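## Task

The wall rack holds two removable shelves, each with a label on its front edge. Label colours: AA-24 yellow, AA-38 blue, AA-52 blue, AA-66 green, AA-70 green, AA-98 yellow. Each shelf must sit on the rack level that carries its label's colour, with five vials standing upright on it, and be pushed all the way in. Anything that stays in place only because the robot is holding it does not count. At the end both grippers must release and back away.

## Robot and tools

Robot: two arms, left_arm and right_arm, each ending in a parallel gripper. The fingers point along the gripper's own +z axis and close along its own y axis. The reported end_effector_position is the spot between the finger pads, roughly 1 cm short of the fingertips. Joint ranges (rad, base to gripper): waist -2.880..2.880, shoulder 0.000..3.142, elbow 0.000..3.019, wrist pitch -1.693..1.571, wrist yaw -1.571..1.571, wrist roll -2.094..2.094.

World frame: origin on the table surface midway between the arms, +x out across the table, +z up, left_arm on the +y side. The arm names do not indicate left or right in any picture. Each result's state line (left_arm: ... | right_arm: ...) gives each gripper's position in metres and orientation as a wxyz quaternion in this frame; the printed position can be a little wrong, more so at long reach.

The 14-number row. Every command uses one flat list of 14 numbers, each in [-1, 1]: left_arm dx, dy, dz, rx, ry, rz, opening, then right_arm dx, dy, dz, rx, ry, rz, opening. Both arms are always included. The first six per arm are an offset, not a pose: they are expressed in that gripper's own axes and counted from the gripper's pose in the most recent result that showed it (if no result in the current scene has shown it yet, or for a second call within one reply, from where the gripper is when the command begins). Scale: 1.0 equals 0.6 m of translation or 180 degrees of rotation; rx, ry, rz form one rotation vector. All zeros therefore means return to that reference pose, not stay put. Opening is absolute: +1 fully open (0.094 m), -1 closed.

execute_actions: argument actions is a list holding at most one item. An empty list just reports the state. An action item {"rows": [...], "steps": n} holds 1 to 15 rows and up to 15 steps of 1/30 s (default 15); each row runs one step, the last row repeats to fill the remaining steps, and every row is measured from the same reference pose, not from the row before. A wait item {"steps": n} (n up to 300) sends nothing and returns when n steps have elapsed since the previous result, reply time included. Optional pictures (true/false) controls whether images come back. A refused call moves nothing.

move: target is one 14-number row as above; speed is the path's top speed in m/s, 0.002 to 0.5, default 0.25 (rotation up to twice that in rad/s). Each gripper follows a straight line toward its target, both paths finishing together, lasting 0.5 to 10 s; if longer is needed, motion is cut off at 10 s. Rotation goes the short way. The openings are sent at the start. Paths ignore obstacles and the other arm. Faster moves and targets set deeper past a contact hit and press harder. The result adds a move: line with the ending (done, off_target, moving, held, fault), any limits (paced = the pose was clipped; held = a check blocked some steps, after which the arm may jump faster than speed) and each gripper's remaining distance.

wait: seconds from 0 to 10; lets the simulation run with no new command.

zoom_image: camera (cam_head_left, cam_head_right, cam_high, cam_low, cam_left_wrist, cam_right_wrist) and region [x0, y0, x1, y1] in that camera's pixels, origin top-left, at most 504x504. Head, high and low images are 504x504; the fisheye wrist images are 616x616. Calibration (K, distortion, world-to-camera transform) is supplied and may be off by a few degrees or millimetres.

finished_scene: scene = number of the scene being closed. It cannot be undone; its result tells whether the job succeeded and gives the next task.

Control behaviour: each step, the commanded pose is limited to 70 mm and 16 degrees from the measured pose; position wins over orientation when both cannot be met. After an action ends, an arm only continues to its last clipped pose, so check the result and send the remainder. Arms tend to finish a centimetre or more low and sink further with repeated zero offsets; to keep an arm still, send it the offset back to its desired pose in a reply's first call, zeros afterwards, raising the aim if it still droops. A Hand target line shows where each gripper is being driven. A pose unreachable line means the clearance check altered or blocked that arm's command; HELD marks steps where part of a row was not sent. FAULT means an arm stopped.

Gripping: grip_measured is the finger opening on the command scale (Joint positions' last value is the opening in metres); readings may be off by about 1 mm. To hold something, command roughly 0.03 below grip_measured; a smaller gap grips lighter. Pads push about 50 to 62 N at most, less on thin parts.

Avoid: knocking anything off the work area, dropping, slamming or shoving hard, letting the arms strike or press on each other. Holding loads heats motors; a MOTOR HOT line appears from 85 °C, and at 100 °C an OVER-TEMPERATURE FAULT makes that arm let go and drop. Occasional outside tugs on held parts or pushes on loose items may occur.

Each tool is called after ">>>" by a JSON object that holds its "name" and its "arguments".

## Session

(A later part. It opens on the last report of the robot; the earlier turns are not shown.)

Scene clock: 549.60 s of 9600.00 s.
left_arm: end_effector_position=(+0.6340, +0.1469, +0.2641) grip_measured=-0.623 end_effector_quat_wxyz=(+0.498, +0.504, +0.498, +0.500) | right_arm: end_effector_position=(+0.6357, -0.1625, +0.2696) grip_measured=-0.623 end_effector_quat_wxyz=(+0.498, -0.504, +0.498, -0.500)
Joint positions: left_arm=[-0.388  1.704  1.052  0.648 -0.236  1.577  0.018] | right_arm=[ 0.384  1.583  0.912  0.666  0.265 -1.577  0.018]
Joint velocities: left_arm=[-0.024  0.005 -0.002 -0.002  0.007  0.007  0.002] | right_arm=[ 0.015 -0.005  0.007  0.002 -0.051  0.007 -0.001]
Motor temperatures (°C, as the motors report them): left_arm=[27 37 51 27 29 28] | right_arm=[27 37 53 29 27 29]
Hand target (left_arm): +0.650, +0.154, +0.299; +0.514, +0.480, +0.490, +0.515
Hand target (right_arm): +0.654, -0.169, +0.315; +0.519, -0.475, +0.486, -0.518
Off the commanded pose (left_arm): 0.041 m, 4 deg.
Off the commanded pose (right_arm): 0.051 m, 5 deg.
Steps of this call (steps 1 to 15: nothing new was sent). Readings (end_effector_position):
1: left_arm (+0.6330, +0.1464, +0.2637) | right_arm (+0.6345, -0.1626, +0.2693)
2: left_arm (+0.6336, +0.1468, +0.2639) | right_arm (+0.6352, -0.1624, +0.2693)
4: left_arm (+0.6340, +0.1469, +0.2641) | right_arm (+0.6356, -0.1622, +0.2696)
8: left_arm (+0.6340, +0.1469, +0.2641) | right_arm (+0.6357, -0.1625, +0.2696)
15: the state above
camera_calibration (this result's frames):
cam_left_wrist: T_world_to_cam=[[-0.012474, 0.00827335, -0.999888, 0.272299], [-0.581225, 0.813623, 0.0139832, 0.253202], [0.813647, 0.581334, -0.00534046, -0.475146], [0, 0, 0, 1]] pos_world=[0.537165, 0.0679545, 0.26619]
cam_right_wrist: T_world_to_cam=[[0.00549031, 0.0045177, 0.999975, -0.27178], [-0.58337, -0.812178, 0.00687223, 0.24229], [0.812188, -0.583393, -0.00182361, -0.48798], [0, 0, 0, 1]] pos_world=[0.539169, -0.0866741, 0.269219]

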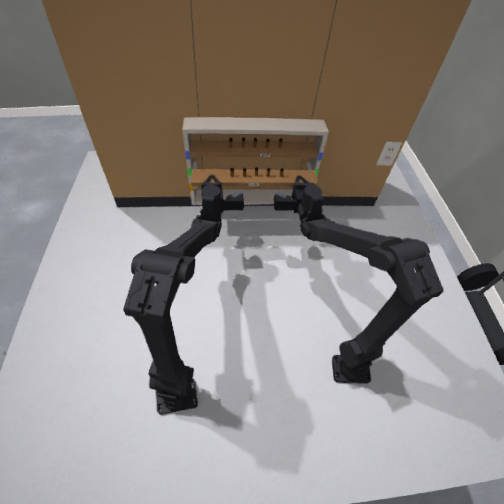

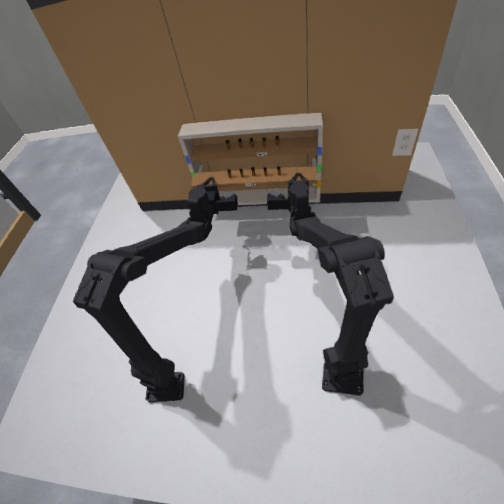

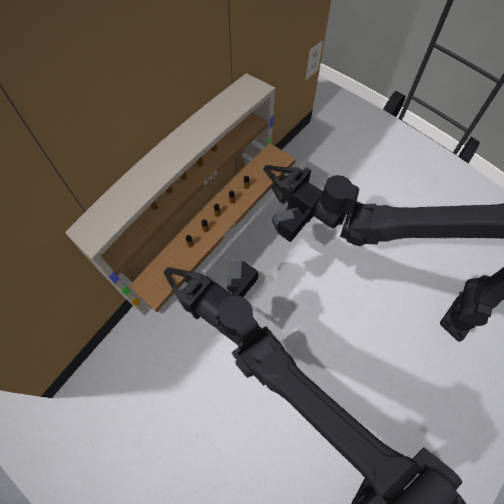

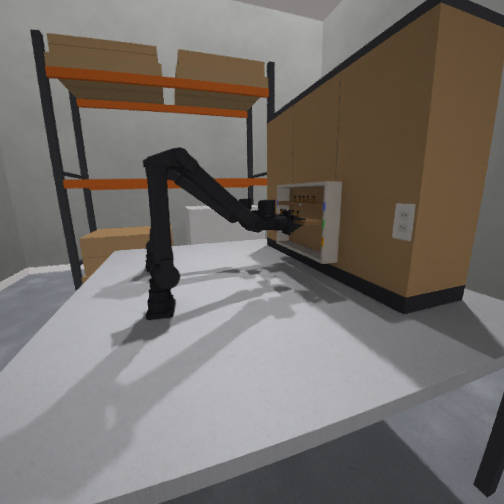

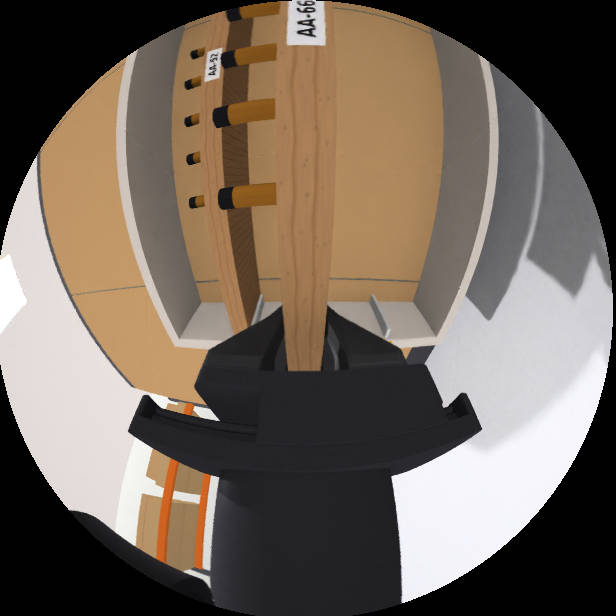

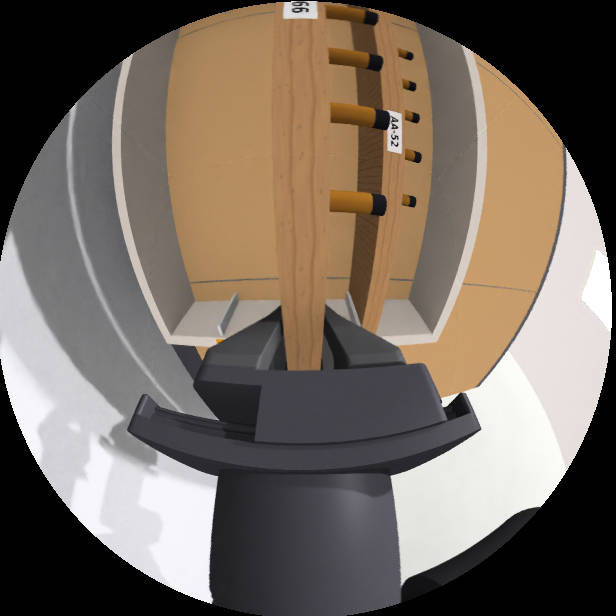

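>>> {"name": "execute_actions", "arguments": {"actions": [{"rows":[
[0.0107,0.0600,0.0335,-0.0203,0.0048,-0.0059,-0.666,0.0075,-0.0754,0.0416,0.0254,0.0041,0.0067,-0.666],
[0.0107,0.0612,0.0347,-0.0207,0.0048,-0.0060,-0.666,0.0075,-0.0767,0.0429,0.0258,0.0041,0.0068,-0.666],
[0.0107,0.0626,0.0365,-0.0211,0.0048,-0.0061,-0.666,0.0075,-0.0782,0.0448,0.0262,0.0041,0.0069,-0.666],
[0.0106,0.0640,0.0390,-0.0216,0.0048,-0.0062,-0.666,0.0075,-0.0797,0.0474,0.0267,0.0041,0.0070,-0.666],
[0.0106,0.0653,0.0418,-0.0220,0.0048,-0.0063,-0.666,0.0075,-0.0811,0.0504,0.0271,0.0041,0.0071,-0.666],
[0.0105,0.0664,0.0453,-0.0223,0.0048,-0.0064,-0.666,0.0075,-0.0823,0.0540,0.0274,0.0041,0.0072,-0.666],
[0.0105,0.0673,0.0491,-0.0226,0.0048,-0.0065,-0.666,0.0075,-0.0833,0.0579,0.0277,0.0041,0.0073,-0.666],
[0.0104,0.0679,0.0530,-0.0228,0.0048,-0.0065,-0.666,0.0075,-0.0839,0.0621,0.0279,0.0041,0.0073,-0.666],
[0.0103,0.0683,0.0570,-0.0229,0.0048,-0.0065,-0.666,0.0075,-0.0843,0.0663,0.0280,0.0041,0.0073,-0.666],
[0.0103,0.0686,0.0608,-0.0230,0.0048,-0.0066,-0.666,0.0075,-0.0847,0.0703,0.0281,0.0041,0.0074,-0.666],
[0.0102,0.0688,0.0647,-0.0230,0.0048,-0.0066,-0.666,0.0075,-0.0849,0.0743,0.0281,0.0041,0.0074,-0.666],
[0.0101,0.0690,0.0681,-0.0231,0.0048,-0.0066,-0.666,0.0075,-0.0851,0.0779,0.0282,0.0041,0.0074,-0.666],
[0.0101,0.0690,0.0711,-0.0231,0.0048,-0.0066,-0.666,0.0075,-0.0851,0.0811,0.0282,0.0041,0.0074,-0.666],
[0.0100,0.0690,0.0734,-0.0231,0.0048,-0.0066,-0.666,0.0075,-0.0851,0.0834,0.0282,0.0041,0.0074,-0.666],
[0.0100,0.0690,0.0745,-0.0231,0.0048,-0.0066,-0.666,0.0075,-0.0851,0.0846,0.0282,0.0041,0.0074,-0.666]
],"steps":15}], "pictures": false}}

>>> {"name": "execute_actions", "arguments": {"actions": [{"steps":12}]}}

Scene clock: 589.27 s of 9600.00 s.
left_arm: end_effector_position=(+0.6571, +0.1466, +0.2715) grip_measured=-0.623 end_effector_quat_wxyz=(+0.501, +0.500, +0.496, +0.503) | right_arm: end_effector_position=(+0.6593, -0.1623, +0.2772) grip_measured=-0.623 end_effector_quat_wxyz=(+0.502, -0.501, +0.495, -0.501)
Joint positions: left_arm=[-0.379  1.747  1.126  0.63  -0.228  1.579  0.018] | right_arm=[ 0.372  1.627  0.983  0.651  0.251 -1.577  0.018]
Joint velocities: left_arm=[ 0.024  0.132  0.178 -0.046  0.007 -0.022 -0.   ] | right_arm=[-0.044  0.132  0.173 -0.037  0.007  0.022 -0.001]
Motor temperatures (°C, as the motors report them): left_arm=[27 37 53 27 29 28] | right_arm=[27 38 56 29 27 29]
Hand target (left_arm): +0.675, +0.154, +0.305; +0.517, +0.476, +0.489, +0.517
Hand target (right_arm): +0.680, -0.168, +0.321; +0.522, -0.473, +0.484, -0.519
Off the commanded pose (left_arm): 0.041 m, 4 deg.
Off the commanded pose (right_arm): 0.051 m, 5 deg.
Steps of this call (steps 1 to 90: nothing new was sent; then 36.17 s passed at rest; steps 91 to 105: all 15 steps of this action). Readings (end_effector_position):
91: left_arm (+0.6340, +0.1469, +0.2641) | right_arm (+0.6357, -0.1623, +0.2696)
92: left_arm (+0.6341, +0.1469, +0.2643) | right_arm (+0.6357, -0.1622, +0.2696)
94: left_arm (+0.6347, +0.1467, +0.2645) | right_arm (+0.6363, -0.1624, +0.2698)
98: left_arm (+0.6401, +0.1461, +0.2673) | right_arm (+0.6420, -0.1630, +0.2727)
105: the state above

Scene clock: 589.67 s of 9600.00 s.
left_arm: end_effector_position=(+0.6605, +0.1471, +0.2687) grip_measured=-0.623 end_effector_quat_wxyz=(+0.500, +0.501, +0.497, +0.503) | right_arm: end_effector_position=(+0.6631, -0.1619, +0.2743) grip_measured=-0.623 end_effector_quat_wxyz=(+0.501, -0.503, +0.496, -0.500)
Joint positions: left_arm=[-0.377  1.756  1.135  0.626 -0.227  1.579  0.018] | right_arm=[ 0.37   1.638  0.992  0.648  0.249 -1.577  0.018]
Joint velocities: left_arm=[-0.005 -0.005 -0.012  0.002 -0.037 -0.022  0.001] | right_arm=[-0.024 -0.024 -0.002  0.017 -0.11  -0.051  0.001]
Motor temperatures (°C, as the motors report them): left_arm=[27 37 53 27 29 28] | right_arm=[27 38 56 29 27 29]
Hand target (left_arm): +0.675, +0.154, +0.305; +0.517, +0.476, +0.488, +0.517
Hand target (right_arm): +0.680, -0.168, +0.321; +0.522, -0.473, +0.484, -0.519
Off the commanded pose (left_arm): 0.041 m, 4 deg.
Off the commanded pose (right_arm): 0.052 m, 5 deg.
Steps of this call (steps 1 to 12: nothing new was sent). Readings (end_effector_position):
1: left_arm (+0.6587, +0.1467, +0.2716) | right_arm (+0.6612, -0.1622, +0.2768)
2: left_arm (+0.6597, +0.1467, +0.2711) | right_arm (+0.6623, -0.1619, +0.2764)
4: left_arm (+0.6603, +0.1472, +0.2698) | right_arm (+0.6630, -0.1619, +0.2751)
8: left_arm (+0.6605, +0.1471, +0.2687) | right_arm (+0.6631, -0.1619, +0.2743)
12: the state above
camera_calibration (this result's frames):
cam_left_wrist: T_world_to_cam=[[-0.00432842, 0.00745277, -0.999963, 0.272022], [-0.583488, 0.812077, 0.00857812, 0.271558], [0.81211, 0.583503, 0.000833587, -0.497733], [0, 0, 0, 1]] pos_world=[0.563843, 0.0678755, 0.270097]
cam_right_wrist: T_world_to_cam=[[-0.00113975, 0.00271502, 0.999996, -0.272537], [-0.582158, -0.813074, 0.00154401, 0.259228], [0.813075, -0.582153, 0.00250727, -0.51142], [0, 0, 0, 1]] pos_world=[0.566424, -0.0862135, 0.273417]

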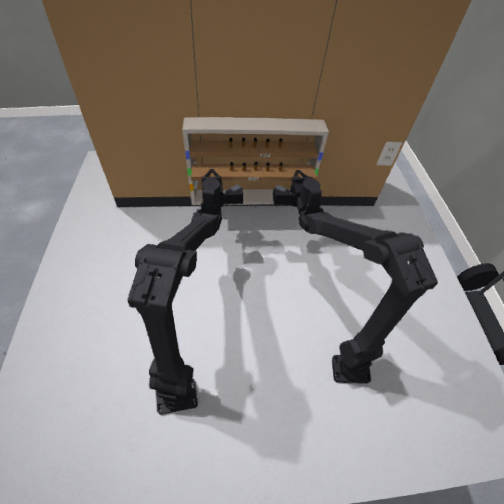

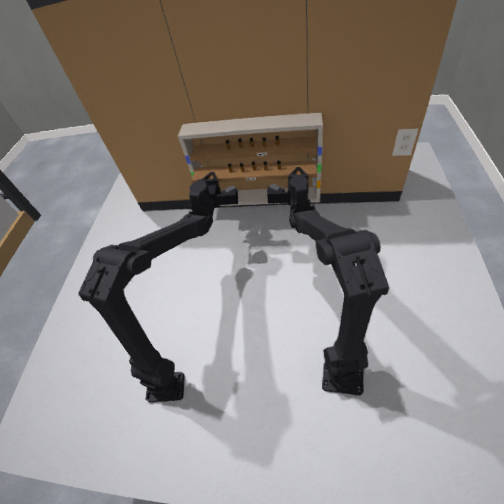

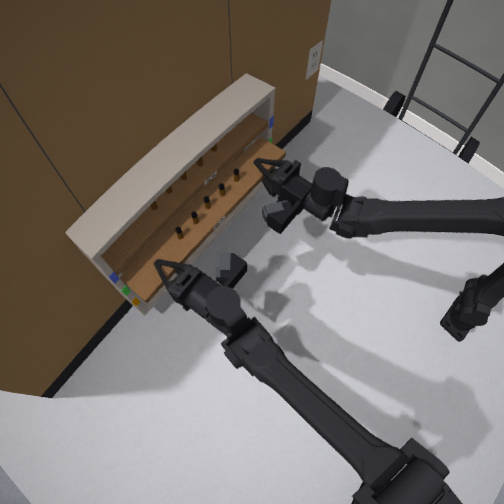

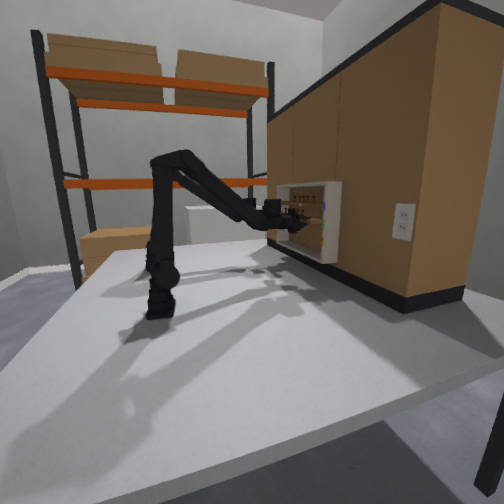

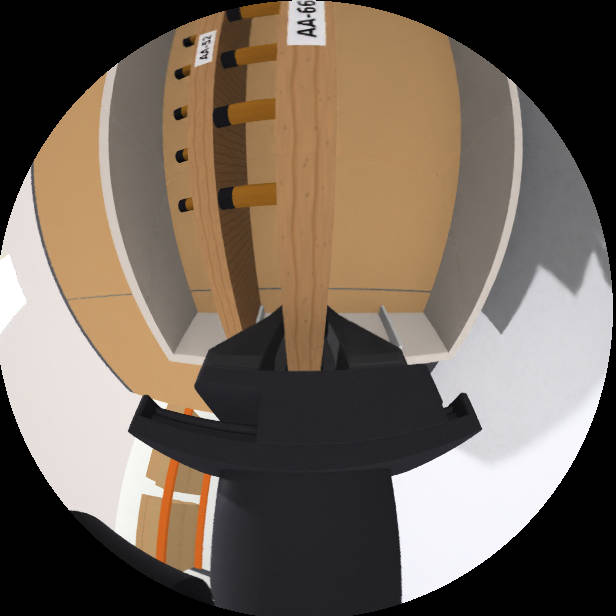

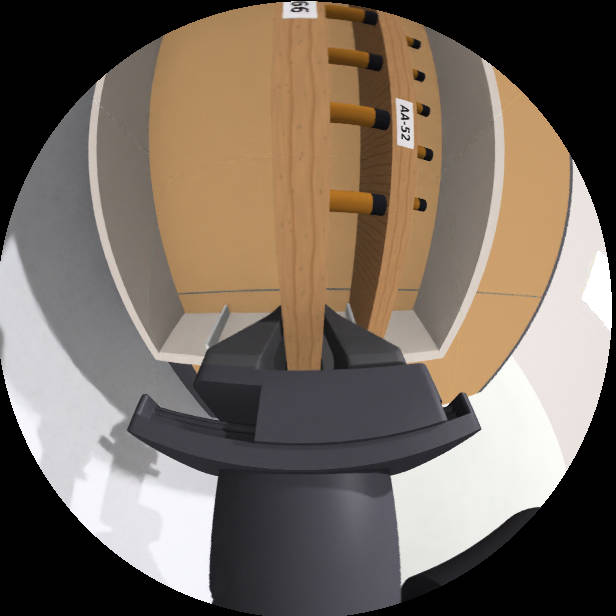

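>>> {"name": "execute_actions", "arguments": {"actions": [{"rows":[
[0.0097,0.0604,0.0310,-0.0200,0.0039,-0.0062,-0.666,0.0085,-0.0764,0.0397,0.0261,0.0054,0.0066,-0.666],
[0.0096,0.0594,0.0321,-0.0198,0.0039,-0.0062,-0.666,0.0086,-0.0755,0.0408,0.0259,0.0054,0.0066,-0.666],
[0.0096,0.0582,0.0336,-0.0195,0.0039,-0.0061,-0.666,0.0086,-0.0744,0.0423,0.0256,0.0054,0.0065,-0.666],
[0.0095,0.0570,0.0362,-0.0193,0.0039,-0.0061,-0.666,0.0087,-0.0733,0.0449,0.0254,0.0054,0.0065,-0.666],
[0.0093,0.0559,0.0391,-0.0191,0.0039,-0.0060,-0.666,0.0088,-0.0724,0.0478,0.0252,0.0054,0.0064,-0.666],
[0.0092,0.0551,0.0429,-0.0190,0.0039,-0.0060,-0.666,0.0089,-0.0717,0.0516,0.0251,0.0054,0.0064,-0.666],
[0.0090,0.0546,0.0470,-0.0189,0.0039,-0.0060,-0.666,0.0091,-0.0712,0.0558,0.0250,0.0054,0.0064,-0.666],
[0.0087,0.0542,0.0516,-0.0189,0.0039,-0.0060,-0.666,0.0092,-0.0711,0.0604,0.0250,0.0054,0.0064,-0.666],
[0.0085,0.0541,0.0562,-0.0190,0.0039,-0.0060,-0.666,0.0094,-0.0710,0.0651,0.0251,0.0054,0.0064,-0.666],
[0.0083,0.0541,0.0607,-0.0191,0.0039,-0.0061,-0.666,0.0096,-0.0710,0.0696,0.0252,0.0054,0.0065,-0.666],
[0.0081,0.0542,0.0653,-0.0191,0.0039,-0.0061,-0.666,0.0098,-0.0712,0.0742,0.0252,0.0054,0.0065,-0.666],
[0.0079,0.0542,0.0694,-0.0192,0.0039,-0.0061,-0.666,0.0099,-0.0713,0.0783,0.0253,0.0054,0.0065,-0.666],
[0.0077,0.0544,0.0730,-0.0194,0.0039,-0.0062,-0.666,0.0100,-0.0716,0.0819,0.0255,0.0054,0.0066,-0.666],
[0.0076,0.0545,0.0757,-0.0195,0.0039,-0.0062,-0.666,0.0101,-0.0718,0.0846,0.0256,0.0054,0.0066,-0.666],
[0.0075,0.0546,0.0770,-0.0195,0.0039,-0.0062,-0.666,0.0102,-0.0719,0.0860,0.0256,0.0054,0.0066,-0.666]
],"steps":15}], "pictures": false}}

>>> {"name": "execute_actions", "arguments": {"actions": [{"steps":12}]}}

Scene clock: 619.73 s of 9600.00 s.
left_arm: end_effector_position=(+0.6843, +0.1457, +0.2648) grip_measured=-0.623 end_effector_quat_wxyz=(+0.499, +0.502, +0.497, +0.502) | right_arm: end_effector_position=(+0.6865, -0.1626, +0.2706) grip_measured=-0.623 end_effector_quat_wxyz=(+0.499, -0.503, +0.497, -0.500)
Joint positions: left_arm=[-0.37   1.812  1.207  0.606 -0.22   1.579  0.018] | right_arm=[ 0.358  1.694  1.057  0.636  0.24  -1.577  0.018]
Joint velocities: left_arm=[ 0.024  0.151  0.188 -0.051  0.037 -0.037  0.001] | right_arm=[-0.024  0.161  0.188 -0.046  0.007 -0.037  0.001]
Motor temperatures (°C, as the motors report them): left_arm=[27 38 55 27 29 28] | right_arm=[27 38 58 29 27 29]
Hand target (left_arm): +0.702, +0.153, +0.302; +0.516, +0.477, +0.489, +0.516
Hand target (right_arm): +0.708, -0.169, +0.318; +0.521, -0.473, +0.485, -0.519
Off the commanded pose (left_arm): 0.043 m, 4 deg.
Off the commanded pose (right_arm): 0.055 m, 5 deg.
Steps of this call (steps 1 to 90: nothing new was sent; then 26.57 s passed at rest; steps 91 to 105: all 15 steps of this action). Readings (end_effector_position):
91: left_arm (+0.6605, +0.1471, +0.2687) | right_arm (+0.6631, -0.1619, +0.2743)
92: left_arm (+0.6605, +0.1471, +0.2687) | right_arm (+0.6631, -0.1619, +0.2743)
94: left_arm (+0.6608, +0.1470, +0.2685) | right_arm (+0.6632, -0.1618, +0.2741)
98: left_arm (+0.6659, +0.1465, +0.2678) | right_arm (+0.6680, -0.1620, +0.2731)
105: the state above

Scene clock: 620.13 s of 9600.00 s.
left_arm: end_effector_position=(+0.6878, +0.1457, +0.2627) grip_measured=-0.623 end_effector_quat_wxyz=(+0.498, +0.503, +0.498, +0.501) | right_arm: end_effector_position=(+0.6902, -0.1625, +0.2683) grip_measured=-0.623 end_effector_quat_wxyz=(+0.498, -0.504, +0.498, -0.500)
Joint positions: left_arm=[-0.369  1.821  1.217  0.602 -0.219  1.579  0.018] | right_arm=[ 0.357  1.703  1.066  0.632  0.238 -1.577  0.018]
Joint velocities: left_arm=[-0.005 -0.015  0.007 -0.012  0.007 -0.022  0.002] | right_arm=[ 0.015  0.005  0.007 -0.002  0.007  0.007  0.001]
Motor temperatures (°C, as the motors report them): left_arm=[27 38 55 27 29 28] | right_arm=[27 38 58 29 27 29]
Hand target (left_arm): +0.702, +0.153, +0.302; +0.516, +0.477, +0.489, +0.516
Hand target (right_arm): +0.708, -0.169, +0.318; +0.521, -0.473, +0.485, -0.519
Off the commanded pose (left_arm): 0.044 m, 4 deg.
Off the commanded pose (right_arm): 0.055 m, 5 deg.
Steps of this call (steps 1 to 12: nothing new was sent). Readings (end_effector_position):
1: left_arm (+0.6861, +0.1455, +0.2647) | right_arm (+0.6885, -0.1628, +0.2702)
2: left_arm (+0.6872, +0.1455, +0.2639) | right_arm (+0.6896, -0.1627, +0.2697)
4: left_arm (+0.6878, +0.1457, +0.2630) | right_arm (+0.6902, -0.1625, +0.2685)
8: left_arm (+0.6878, +0.1457, +0.2627) | right_arm (+0.6902, -0.1625, +0.2683)
12: the state above
camera_calibration (this result's frames):
cam_left_wrist: T_world_to_cam=[[-0.0110237, 0.0089854, -0.999899, 0.270546], [-0.583723, 0.811837, 0.0137309, 0.28749], [0.811878, 0.583815, -0.00370448, -0.51779], [0, 0, 0, 1]] pos_world=[0.59118, 0.0664673, 0.264653]
cam_right_wrist: T_world_to_cam=[[0.00552607, 0.00439006, 0.999975, -0.270826], [-0.583989, -0.811733, 0.00679089, 0.274528], [0.811742, -0.584012, -0.00192195, -0.532027], [0, 0, 0, 1]] pos_world=[0.593687, -0.0866785, 0.267932]

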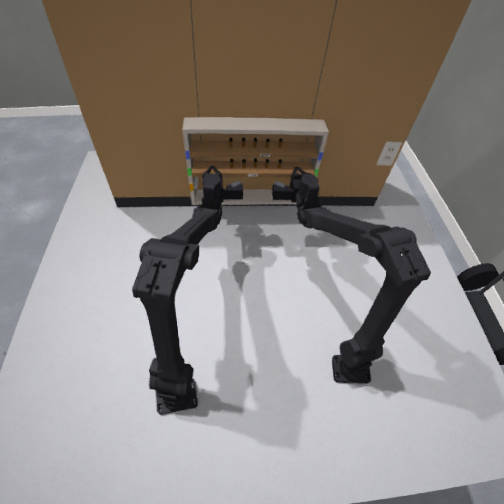

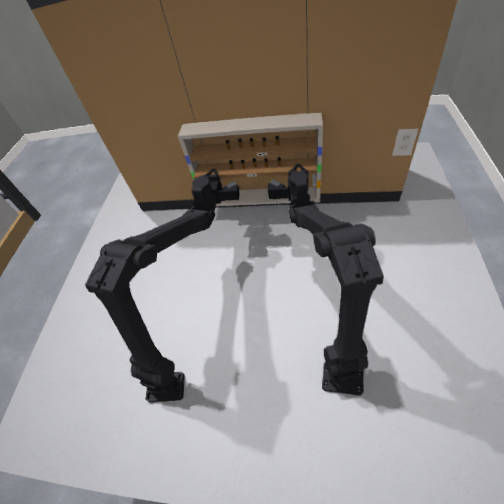

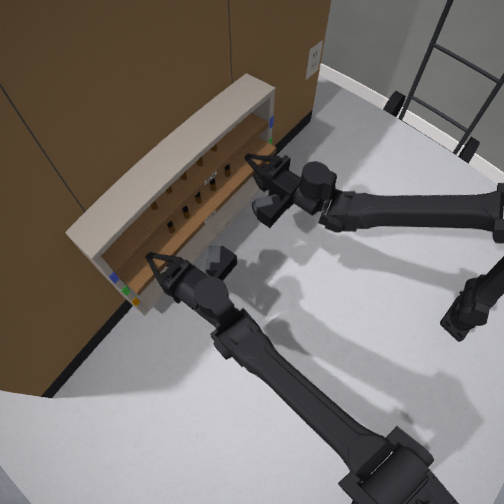

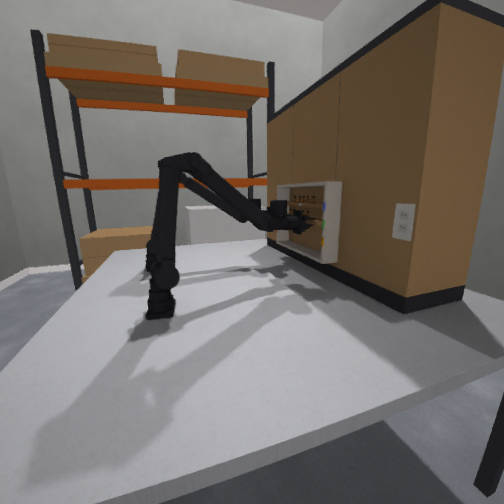

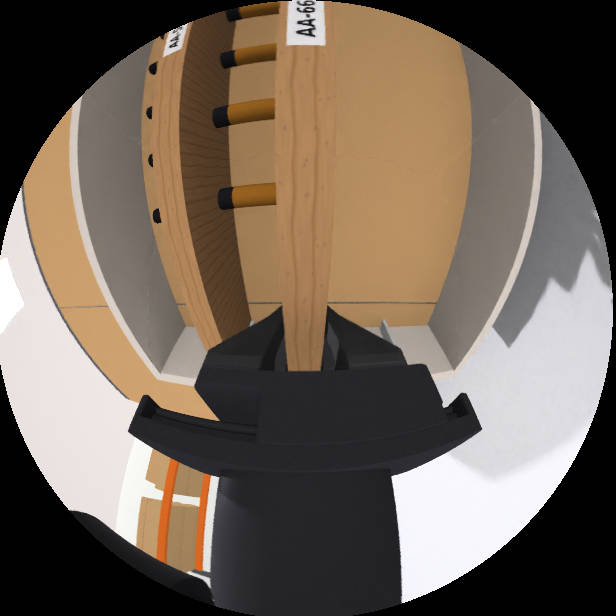

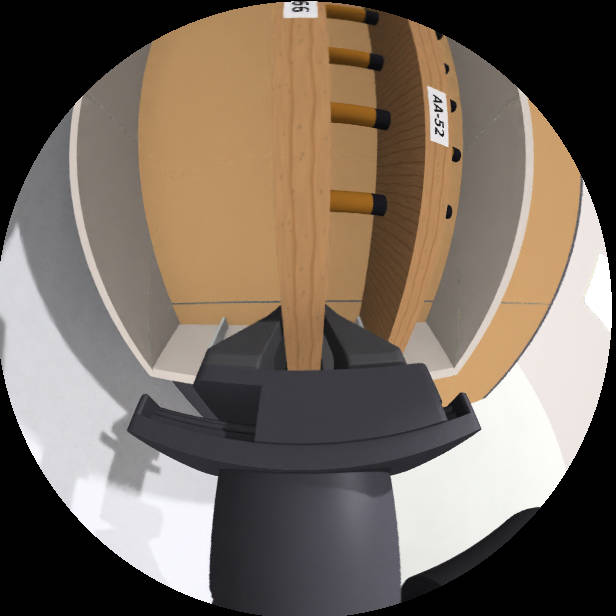

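>>> {"name": "execute_actions", "arguments": {"actions": [{"rows":[
[0.0098,0.0647,0.0327,-0.0218,0.0042,-0.0065,-0.666,0.0092,-0.0819,0.0420,0.0276,0.0041,0.0072,-0.666],
[0.0098,0.0647,0.0347,-0.0219,0.0042,-0.0065,-0.666,0.0092,-0.0820,0.0441,0.0277,0.0041,0.0072,-0.666],
[0.0097,0.0647,0.0371,-0.0220,0.0042,-0.0066,-0.666,0.0092,-0.0822,0.0465,0.0278,0.0041,0.0073,-0.666],
[0.0097,0.0647,0.0399,-0.0221,0.0042,-0.0066,-0.666,0.0092,-0.0823,0.0494,0.0279,0.0041,0.0073,-0.666],
[0.0097,0.0647,0.0431,-0.0223,0.0042,-0.0066,-0.666,0.0092,-0.0825,0.0526,0.0281,0.0041,0.0073,-0.666],
[0.0096,0.0647,0.0463,-0.0224,0.0042,-0.0067,-0.666,0.0092,-0.0827,0.0559,0.0282,0.0041,0.0074,-0.666],
[0.0096,0.0647,0.0495,-0.0226,0.0042,-0.0067,-0.666,0.0092,-0.0829,0.0592,0.0284,0.0041,0.0074,-0.666],
[0.0095,0.0647,0.0527,-0.0227,0.0042,-0.0068,-0.666,0.0092,-0.0831,0.0624,0.0285,0.0041,0.0075,-0.666],
[0.0095,0.0647,0.0559,-0.0229,0.0042,-0.0068,-0.666,0.0092,-0.0833,0.0657,0.0287,0.0041,0.0075,-0.666],
[0.0095,0.0647,0.0591,-0.0230,0.0042,-0.0068,-0.666,0.0092,-0.0835,0.0690,0.0288,0.0041,0.0075,-0.666],
[0.0094,0.0647,0.0623,-0.0232,0.0042,-0.0069,-0.666,0.0092,-0.0837,0.0722,0.0290,0.0041,0.0076,-0.666],
[0.0094,0.0647,0.0655,-0.0233,0.0042,-0.0069,-0.666,0.0092,-0.0839,0.0755,0.0291,0.0041,0.0076,-0.666],
[0.0093,0.0647,0.0683,-0.0234,0.0042,-0.0070,-0.666,0.0092,-0.0841,0.0783,0.0292,0.0041,0.0077,-0.666],
[0.0093,0.0647,0.0703,-0.0235,0.0042,-0.0070,-0.666,0.0092,-0.0842,0.0804,0.0293,0.0041,0.0077,-0.666],
[0.0093,0.0647,0.0715,-0.0236,0.0042,-0.0070,-0.666,0.0092,-0.0843,0.0816,0.0294,0.0041,0.0077,-0.666]
],"steps":15}], "pictures": false}}

>>> {"name": "execute_actions", "arguments": {"actions": [{"steps":12}], "pictures": false}}

Scene clock: 639.67 s of 9600.00 s.
left_arm: end_effector_position=(+0.7097, +0.1451, +0.2660) grip_measured=-0.623 end_effector_quat_wxyz=(+0.501, +0.499, +0.496, +0.504) | right_arm: end_effector_position=(+0.7123, -0.1627, +0.2724) grip_measured=-0.623 end_effector_quat_wxyz=(+0.502, -0.501, +0.496, -0.502)
Joint positions: left_arm=[-0.362  1.868  1.29   0.588 -0.214  1.579  0.018] | right_arm=[ 0.346  1.748  1.134  0.621  0.227 -1.577  0.018]
Joint velocities: left_arm=[ 0.034  0.103  0.144 -0.037 -0.022  0.066 -0.   ] | right_arm=[-0.034  0.122  0.12  -0.032 -0.037 -0.051  0.001]
Motor temperatures (°C, as the motors report them): left_arm=[27 39 56 27 29 28] | right_arm=[27 39 60 29 27 29]
Hand target (left_arm): +0.727, +0.152, +0.301; +0.518, +0.475, +0.488, +0.518
Hand target (right_arm): +0.733, -0.170, +0.320; +0.523, -0.471, +0.484, -0.520
Off the commanded pose (left_arm): 0.042 m, 4 deg.
Off the commanded pose (right_arm): 0.054 m, 5 deg.
Steps of this call (steps 1 to 90: nothing new was sent; then 16.03 s passed at rest; steps 91 to 105: all 15 steps of this action). Readings (end_effector_position):
91: left_arm (+0.6878, +0.1457, +0.2627) | right_arm (+0.6902, -0.1627, +0.2683)
92: left_arm (+0.6879, +0.1457, +0.2627) | right_arm (+0.6903, -0.1625, +0.2686)
94: left_arm (+0.6891, +0.1457, +0.2636) | right_arm (+0.6913, -0.1627, +0.2694)
98: left_arm (+0.6954, +0.1451, +0.2655) | right_arm (+0.6977, -0.1630, +0.2716)
105: the state above

Scene clock: 640.07 s of 9600.00 s.
left_arm: end_effector_position=(+0.7126, +0.1456, +0.2628) grip_measured=-0.623 end_effector_quat_wxyz=(+0.499, +0.500, +0.498, +0.503) | right_arm: end_effector_position=(+0.7153, -0.1624, +0.2691) grip_measured=-0.623 end_effector_quat_wxyz=(+0.500, -0.503, +0.497, -0.500)
Joint positions: left_arm=[-0.36   1.877  1.297  0.585 -0.213  1.579  0.018] | right_arm=[ 0.346  1.758  1.141  0.617  0.226 -1.577  0.018]
Joint velocities: left_arm=[-0.005  0.005  0.012  0.007 -0.022  0.007  0.   ] | right_arm=[ 0.005 -0.005 -0.002 -0.017 -0.007  0.007 -0.   ]
Motor temperatures (°C, as the motors report them): left_arm=[27 39 56 27 29 28] | right_arm=[27 39 60 29 27 29]
Hand target (left_arm): +0.727, +0.152, +0.301; +0.518, +0.475, +0.488, +0.518
Hand target (right_arm): +0.732, -0.170, +0.319; +0.523, -0.471, +0.484, -0.520
Off the commanded pose (left_arm): 0.043 m, 4 deg.
Off the commanded pose (right_arm): 0.055 m, 5 deg.
Steps of this call (steps 1 to 12: nothing new was sent). Readings (end_effector_position):
1: left_arm (+0.7111, +0.1454, +0.2656) | right_arm (+0.7137, -0.1626, +0.2717)
2: left_arm (+0.7120, +0.1454, +0.2650) | right_arm (+0.7147, -0.1625, +0.2712)
4: left_arm (+0.7125, +0.1456, +0.2636) | right_arm (+0.7152, -0.1624, +0.2699)
8: left_arm (+0.7126, +0.1456, +0.2628) | right_arm (+0.7153, -0.1624, +0.2691)
12: the state above

>>> {"name": "execute_actions", "arguments": {"actions": [{"rows":[
[0.0095,0.0641,0.0305,-0.0216,0.0029,-0.0064,-0.666,0.0093,-0.0826,0.0401,0.0280,0.0047,0.0071,-0.666],
[0.0095,0.0634,0.0310,-0.0215,0.0029,-0.0064,-0.666,0.0093,-0.0820,0.0406,0.0279,0.0047,0.0071,-0.666],
[0.0095,0.0626,0.0316,-0.0213,0.0029,-0.0063,-0.666,0.0093,-0.0812,0.0412,0.0277,0.0047,0.0070,-0.666],
[0.0095,0.0617,0.0323,-0.0212,0.0029,-0.0063,-0.666,0.0093,-0.0804,0.0419,0.0276,0.0047,0.0070,-0.666],
[0.0095,0.0606,0.0331,-0.0210,0.0029,-0.0062,-0.666,0.0093,-0.0794,0.0427,0.0274,0.0047,0.0069,-0.666],
[0.0095,0.0596,0.0339,-0.0208,0.0029,-0.0062,-0.666,0.0093,-0.0784,0.0435,0.0272,0.0047,0.0069,-0.666],
[0.0095,0.0585,0.0347,-0.0206,0.0029,-0.0061,-0.666,0.0093,-0.0774,0.0443,0.0270,0.0047,0.0068,-0.666],
[0.0095,0.0575,0.0355,-0.0204,0.0029,-0.0061,-0.666,0.0093,-0.0764,0.0451,0.0268,0.0047,0.0068,-0.666],
[0.0095,0.0564,0.0363,-0.0202,0.0029,-0.0060,-0.666,0.0093,-0.0754,0.0459,0.0266,0.0047,0.0067,-0.666],
[0.0095,0.0553,0.0371,-0.0200,0.0029,-0.0060,-0.666,0.0093,-0.0744,0.0467,0.0264,0.0047,0.0067,-0.666],
[0.0095,0.0543,0.0379,-0.0198,0.0029,-0.0059,-0.666,0.0093,-0.0734,0.0475,0.0262,0.0047,0.0066,-0.666],
[0.0095,0.0532,0.0387,-0.0196,0.0029,-0.0059,-0.666,0.0093,-0.0724,0.0483,0.0260,0.0047,0.0066,-0.666],
[0.0095,0.0523,0.0394,-0.0194,0.0029,-0.0058,-0.666,0.0093,-0.0715,0.0490,0.0258,0.0047,0.0065,-0.666],
[0.0095,0.0516,0.0399,-0.0193,0.0029,-0.0058,-0.666,0.0093,-0.0709,0.0495,0.0257,0.0047,0.0065,-0.666],
[0.0095,0.0512,0.0402,-0.0192,0.0029,-0.0058,-0.666,0.0093,-0.0705,0.0498,0.0256,0.0047,0.0065,-0.666]
],"steps":15}], "pictures": false}}

>>> {"name": "execute_actions", "arguments": {"actions": [{"steps":12}]}}

Scene clock: 659.83 s of 9600.00 s.
left_arm: end_effector_position=(+0.7173, +0.1458, +0.2580) grip_measured=-0.623 end_effector_quat_wxyz=(+0.498, +0.502, +0.498, +0.502) | right_arm: end_effector_position=(+0.7199, -0.1621, +0.2641) grip_measured=-0.623 end_effector_quat_wxyz=(+0.498, -0.504, +0.498, -0.500)
Joint positions: left_arm=[-0.358  1.892  1.309  0.585 -0.209  1.579  0.018] | right_arm=[ 0.344  1.774  1.153  0.617  0.226 -1.577  0.018]
Joint velocities: left_arm=[ 0.015  0.034  0.022 -0.002 -0.037  0.007 -0.001] | right_arm=[-0.005  0.024  0.017 -0.002  0.066  0.022 -0.002]
Motor temperatures (°C, as the motors report them): left_arm=[27 39 57 27 29 28] | right_arm=[27 40 61 29 27 29]
Hand target (left_arm): +0.733, +0.152, +0.294; +0.516, +0.478, +0.489, +0.516
Hand target (right_arm): +0.739, -0.169, +0.312; +0.521, -0.473, +0.485, -0.519
Off the commanded pose (left_arm): 0.041 m, 4 deg.
Off the commanded pose (right_arm): 0.054 m, 5 deg.
Steps of this call (steps 1 to 90: nothing new was sent; then 16.27 s passed at rest; steps 91 to 105: all 15 steps of this action). Readings (end_effector_position):
91: left_arm (+0.7126, +0.1455, +0.2628) | right_arm (+0.7153, -0.1624, +0.2691)
92: left_arm (+0.7126, +0.1454, +0.2628) | right_arm (+0.7153, -0.1624, +0.2691)
94: left_arm (+0.7126, +0.1456, +0.2628) | right_arm (+0.7153, -0.1624, +0.2688)
98: left_arm (+0.7137, +0.1455, +0.2622) | right_arm (+0.7161, -0.1625, +0.2683)
105: the state above

Scene clock: 660.23 s of 9600.00 s.
left_arm: end_effector_position=(+0.7183, +0.1458, +0.2575) grip_measured=-0.623 end_effector_quat_wxyz=(+0.499, +0.501, +0.498, +0.502) | right_arm: end_effector_position=(+0.7206, -0.1621, +0.2645) grip_measured=-0.623 end_effector_quat_wxyz=(+0.498, -0.504, +0.498, -0.500)
Joint positions: left_arm=[-0.358  1.895  1.312  0.585 -0.209  1.577  0.018] | right_arm=[ 0.344  1.775  1.155  0.617  0.225 -1.578  0.018]
Joint velocities: left_arm=[-0.005  0.005  0.002 -0.002 -0.037 -0.022 -0.001] | right_arm=[-0.015 -0.005  0.007 -0.007  0.007  0.007 -0.   ]
Motor temperatures (°C, as the motors report them): left_arm=[27 39 57 27 29 28] | right_arm=[27 40 61 29 27 29]
Hand target (left_arm): +0.733, +0.152, +0.294; +0.516, +0.478, +0.489, +0.516
Hand target (right_arm): +0.739, -0.169, +0.312; +0.521, -0.473, +0.485, -0.519
Off the commanded pose (left_arm): 0.041 m, 4 deg.
Off the commanded pose (right_arm): 0.053 m, 5 deg.
Steps of this call (steps 1 to 12: nothing new was sent). Readings (end_effector_position):
1: left_arm (+0.7176, +0.1457, +0.2568) | right_arm (+0.7202, -0.1620, +0.2644)
2: left_arm (+0.7179, +0.1459, +0.2566) | right_arm (+0.7204, -0.1619, +0.2641)
4: left_arm (+0.7182, +0.1458, +0.2573) | right_arm (+0.7205, -0.1619, +0.2643)
8: left_arm (+0.7183, +0.1458, +0.2575) | right_arm (+0.7206, -0.1621, +0.2645)
12: the state above
camera_calibration (this result's frames):
cam_left_wrist: T_world_to_cam=[[-0.00767712, 0.00709726, -0.999945, 0.263534], [-0.584383, 0.811414, 0.0102457, 0.306708], [0.811442, 0.584429, -0.0020818, -0.542827], [0, 0, 0, 1]] pos_world=[0.621731, 0.0665069, 0.259247]
cam_right_wrist: T_world_to_cam=[[0.00405251, 0.0043662, 0.999982, -0.26613], [-0.583998, -0.811734, 0.00591095, 0.292911], [0.811745, -0.584011, -0.000739709, -0.556848], [0, 0, 0, 1]] pos_world=[0.624157, -0.0862773, 0.263982]

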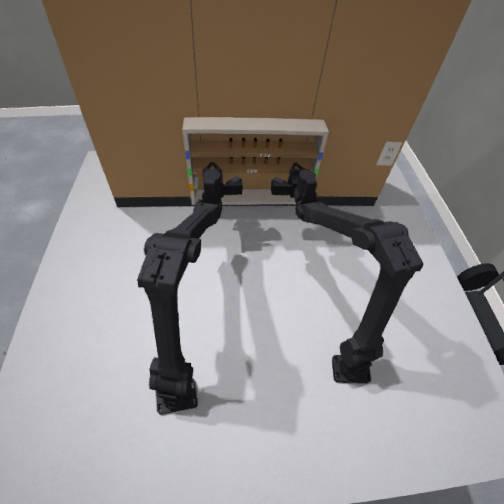

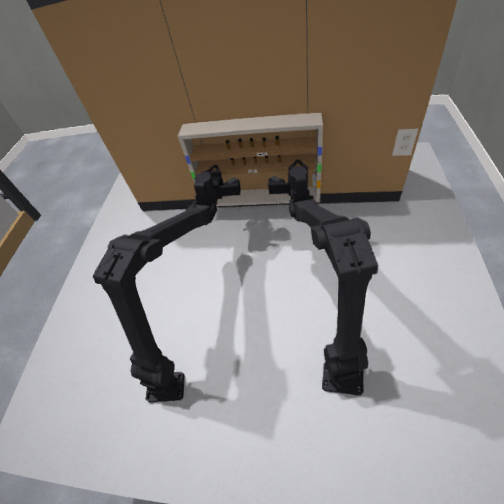

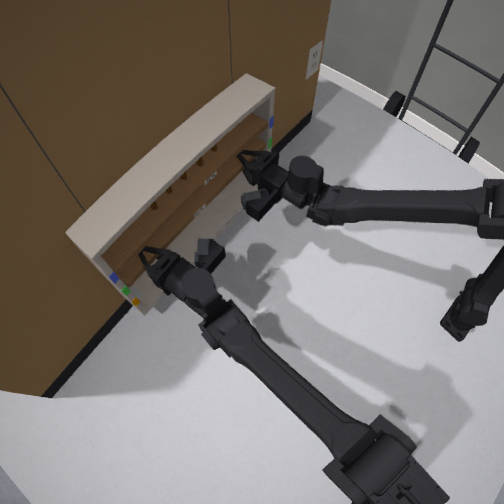

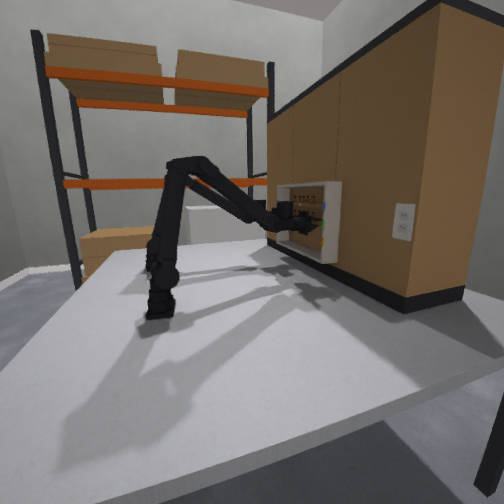

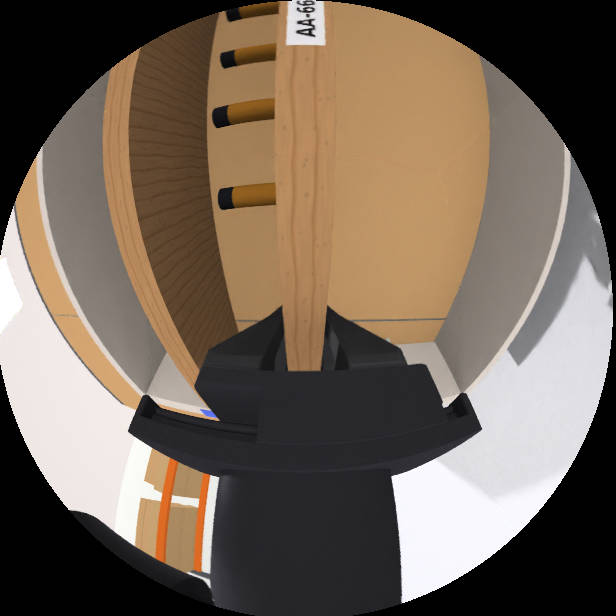

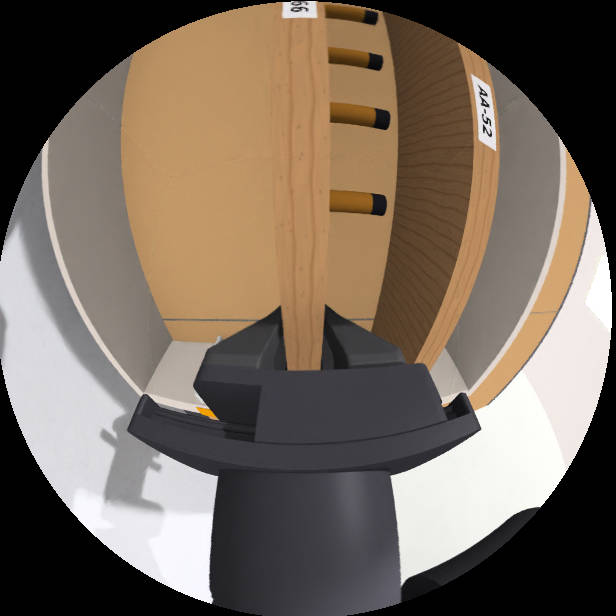

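>>> {"name": "execute_actions", "arguments": {"actions": [{"rows":[
[0.0092,0.0598,0.0311,-0.0198,0.0035,-0.0058,-0.666,0.0098,-0.0780,0.0414,0.0269,0.0041,0.0071,-0.666],
[0.0092,0.0595,0.0316,-0.0197,0.0035,-0.0058,-0.666,0.0098,-0.0777,0.0419,0.0268,0.0041,0.0071,-0.666],
[0.0092,0.0591,0.0323,-0.0197,0.0035,-0.0058,-0.666,0.0098,-0.0773,0.0426,0.0268,0.0041,0.0071,-0.666],
[0.0092,0.0586,0.0332,-0.0196,0.0035,-0.0058,-0.666,0.0098,-0.0768,0.0435,0.0267,0.0041,0.0071,-0.666],
[0.0092,0.0581,0.0341,-0.0195,0.0035,-0.0057,-0.666,0.0098,-0.0763,0.0444,0.0266,0.0041,0.0070,-0.666],
[0.0092,0.0575,0.0350,-0.0194,0.0035,-0.0057,-0.666,0.0098,-0.0757,0.0453,0.0265,0.0041,0.0070,-0.666],
[0.0092,0.0570,0.0360,-0.0193,0.0035,-0.0057,-0.666,0.0098,-0.0752,0.0463,0.0264,0.0041,0.0070,-0.666],
[0.0092,0.0564,0.0369,-0.0193,0.0035,-0.0057,-0.666,0.0098,-0.0746,0.0472,0.0264,0.0041,0.0070,-0.666],
[0.0092,0.0559,0.0378,-0.0192,0.0035,-0.0056,-0.666,0.0098,-0.0741,0.0481,0.0263,0.0041,0.0069,-0.666],
[0.0092,0.0554,0.0388,-0.0191,0.0035,-0.0056,-0.666,0.0098,-0.0736,0.0491,0.0262,0.0041,0.0069,-0.666],
[0.0092,0.0548,0.0397,-0.0190,0.0035,-0.0056,-0.666,0.0098,-0.0730,0.0500,0.0261,0.0041,0.0069,-0.666],
[0.0092,0.0543,0.0406,-0.0189,0.0035,-0.0056,-0.666,0.0098,-0.0725,0.0509,0.0260,0.0041,0.0069,-0.666],
[0.0092,0.0538,0.0415,-0.0189,0.0035,-0.0055,-0.666,0.0098,-0.0720,0.0518,0.0260,0.0041,0.0068,-0.666],
[0.0092,0.0535,0.0420,-0.0188,0.0035,-0.0055,-0.666,0.0098,-0.0717,0.0523,0.0259,0.0041,0.0068,-0.666],
[0.0092,0.0533,0.0424,-0.0188,0.0035,-0.0055,-0.666,0.0098,-0.0715,0.0527,0.0259,0.0041,0.0068,-0.666]
],"steps":15}], "pictures": false}}

>>> {"name": "execute_actions", "arguments": {"actions": [{"steps":10}], "pictures": false}}

Scene clock: 675.40 s of 9600.00 s.
left_arm: end_effector_position=(+0.7201, +0.1456, +0.2571) grip_measured=-0.624 end_effector_quat_wxyz=(+0.498, +0.502, +0.498, +0.502) | right_arm: end_effector_position=(+0.7217, -0.1620, +0.2641) grip_measured=-0.623 end_effector_quat_wxyz=(+0.499, -0.504, +0.498, -0.500)
Joint positions: left_arm=[-0.357  1.899  1.318  0.582 -0.209  1.577  0.018] | right_arm=[ 0.344  1.778  1.158  0.617  0.224 -1.578  0.018]
Joint velocities: left_arm=[-0.005 -0.005  0.002  0.012 -0.007  0.066  0.001] | right_arm=[-0.015 -0.015  0.002  0.002 -0.022 -0.037 -0.   ]
Motor temperatures (°C, as the motors report them): left_arm=[27 40 58 27 29 28] | right_arm=[27 40 62 29 27 29]
Hand target (left_arm): +0.739, +0.152, +0.289; +0.515, +0.479, +0.490, +0.515
Hand target (right_arm): +0.745, -0.169, +0.308; +0.520, -0.475, +0.486, -0.518
Off the commanded pose (left_arm): 0.040 m, 4 deg.
Off the commanded pose (right_arm): 0.053 m, 5 deg.
Steps of this call (steps 1 to 90: nothing new was sent; then 11.67 s passed at rest; steps 91 to 105: all 15 steps of this action). Readings (end_effector_position):
91: left_arm (+0.7183, +0.1458, +0.2575) | right_arm (+0.7207, -0.1621, +0.2643)
92: left_arm (+0.7183, +0.1458, +0.2574) | right_arm (+0.7207, -0.1621, +0.2643)
94: left_arm (+0.7183, +0.1458, +0.2574) | right_arm (+0.7208, -0.1620, +0.2645)
98: left_arm (+0.7200, +0.1457, +0.2574) | right_arm (+0.7216, -0.1620, +0.2641)
105: the state above

Scene clock: 675.73 s of 9600.00 s.
left_arm: end_effector_position=(+0.7201, +0.1456, +0.2571) grip_measured=-0.624 end_effector_quat_wxyz=(+0.498, +0.502, +0.498, +0.502) | right_arm: end_effector_position=(+0.7217, -0.1620, +0.2641) grip_measured=-0.623 end_effector_quat_wxyz=(+0.499, -0.504, +0.498, -0.500)
Joint positions: left_arm=[-0.357  1.899  1.318  0.582 -0.209  1.577  0.018] | right_arm=[ 0.344  1.778  1.158  0.617  0.224 -1.578  0.018]
Joint velocities: left_arm=[-0.015  0.005 -0.002 -0.002  0.022 -0.037 -0.   ] | right_arm=[-0.005 -0.015  0.007 -0.012  0.022  0.051 -0.001]
Motor temperatures (°C, as the motors report them): left_arm=[27 40 58 27 29 28] | right_arm=[27 40 62 29 27 29]
Hand target (left_arm): +0.739, +0.152, +0.289; +0.515, +0.479, +0.490, +0.515
Hand target (right_arm): +0.745, -0.169, +0.308; +0.520, -0.475, +0.486, -0.518
Off the commanded pose (left_arm): 0.040 m, 4 deg.
Off the commanded pose (right_arm): 0.053 m, 5 deg.
Steps of this call (steps 1 to 10: nothing new was sent). Readings (end_effector_position):
1: left_arm (+0.7201, +0.1456, +0.2571) | right_arm (+0.7217, -0.1620, +0.2641)
2: left_arm (+0.7201, +0.1456, +0.2571) | right_arm (+0.7217, -0.1620, +0.2641)
4: left_arm (+0.7201, +0.1456, +0.2571) | right_arm (+0.7217, -0.1620, +0.2641)
8: left_arm (+0.7201, +0.1456, +0.2571) | right_arm (+0.7217, -0.1620, +0.2641)
10: the state above


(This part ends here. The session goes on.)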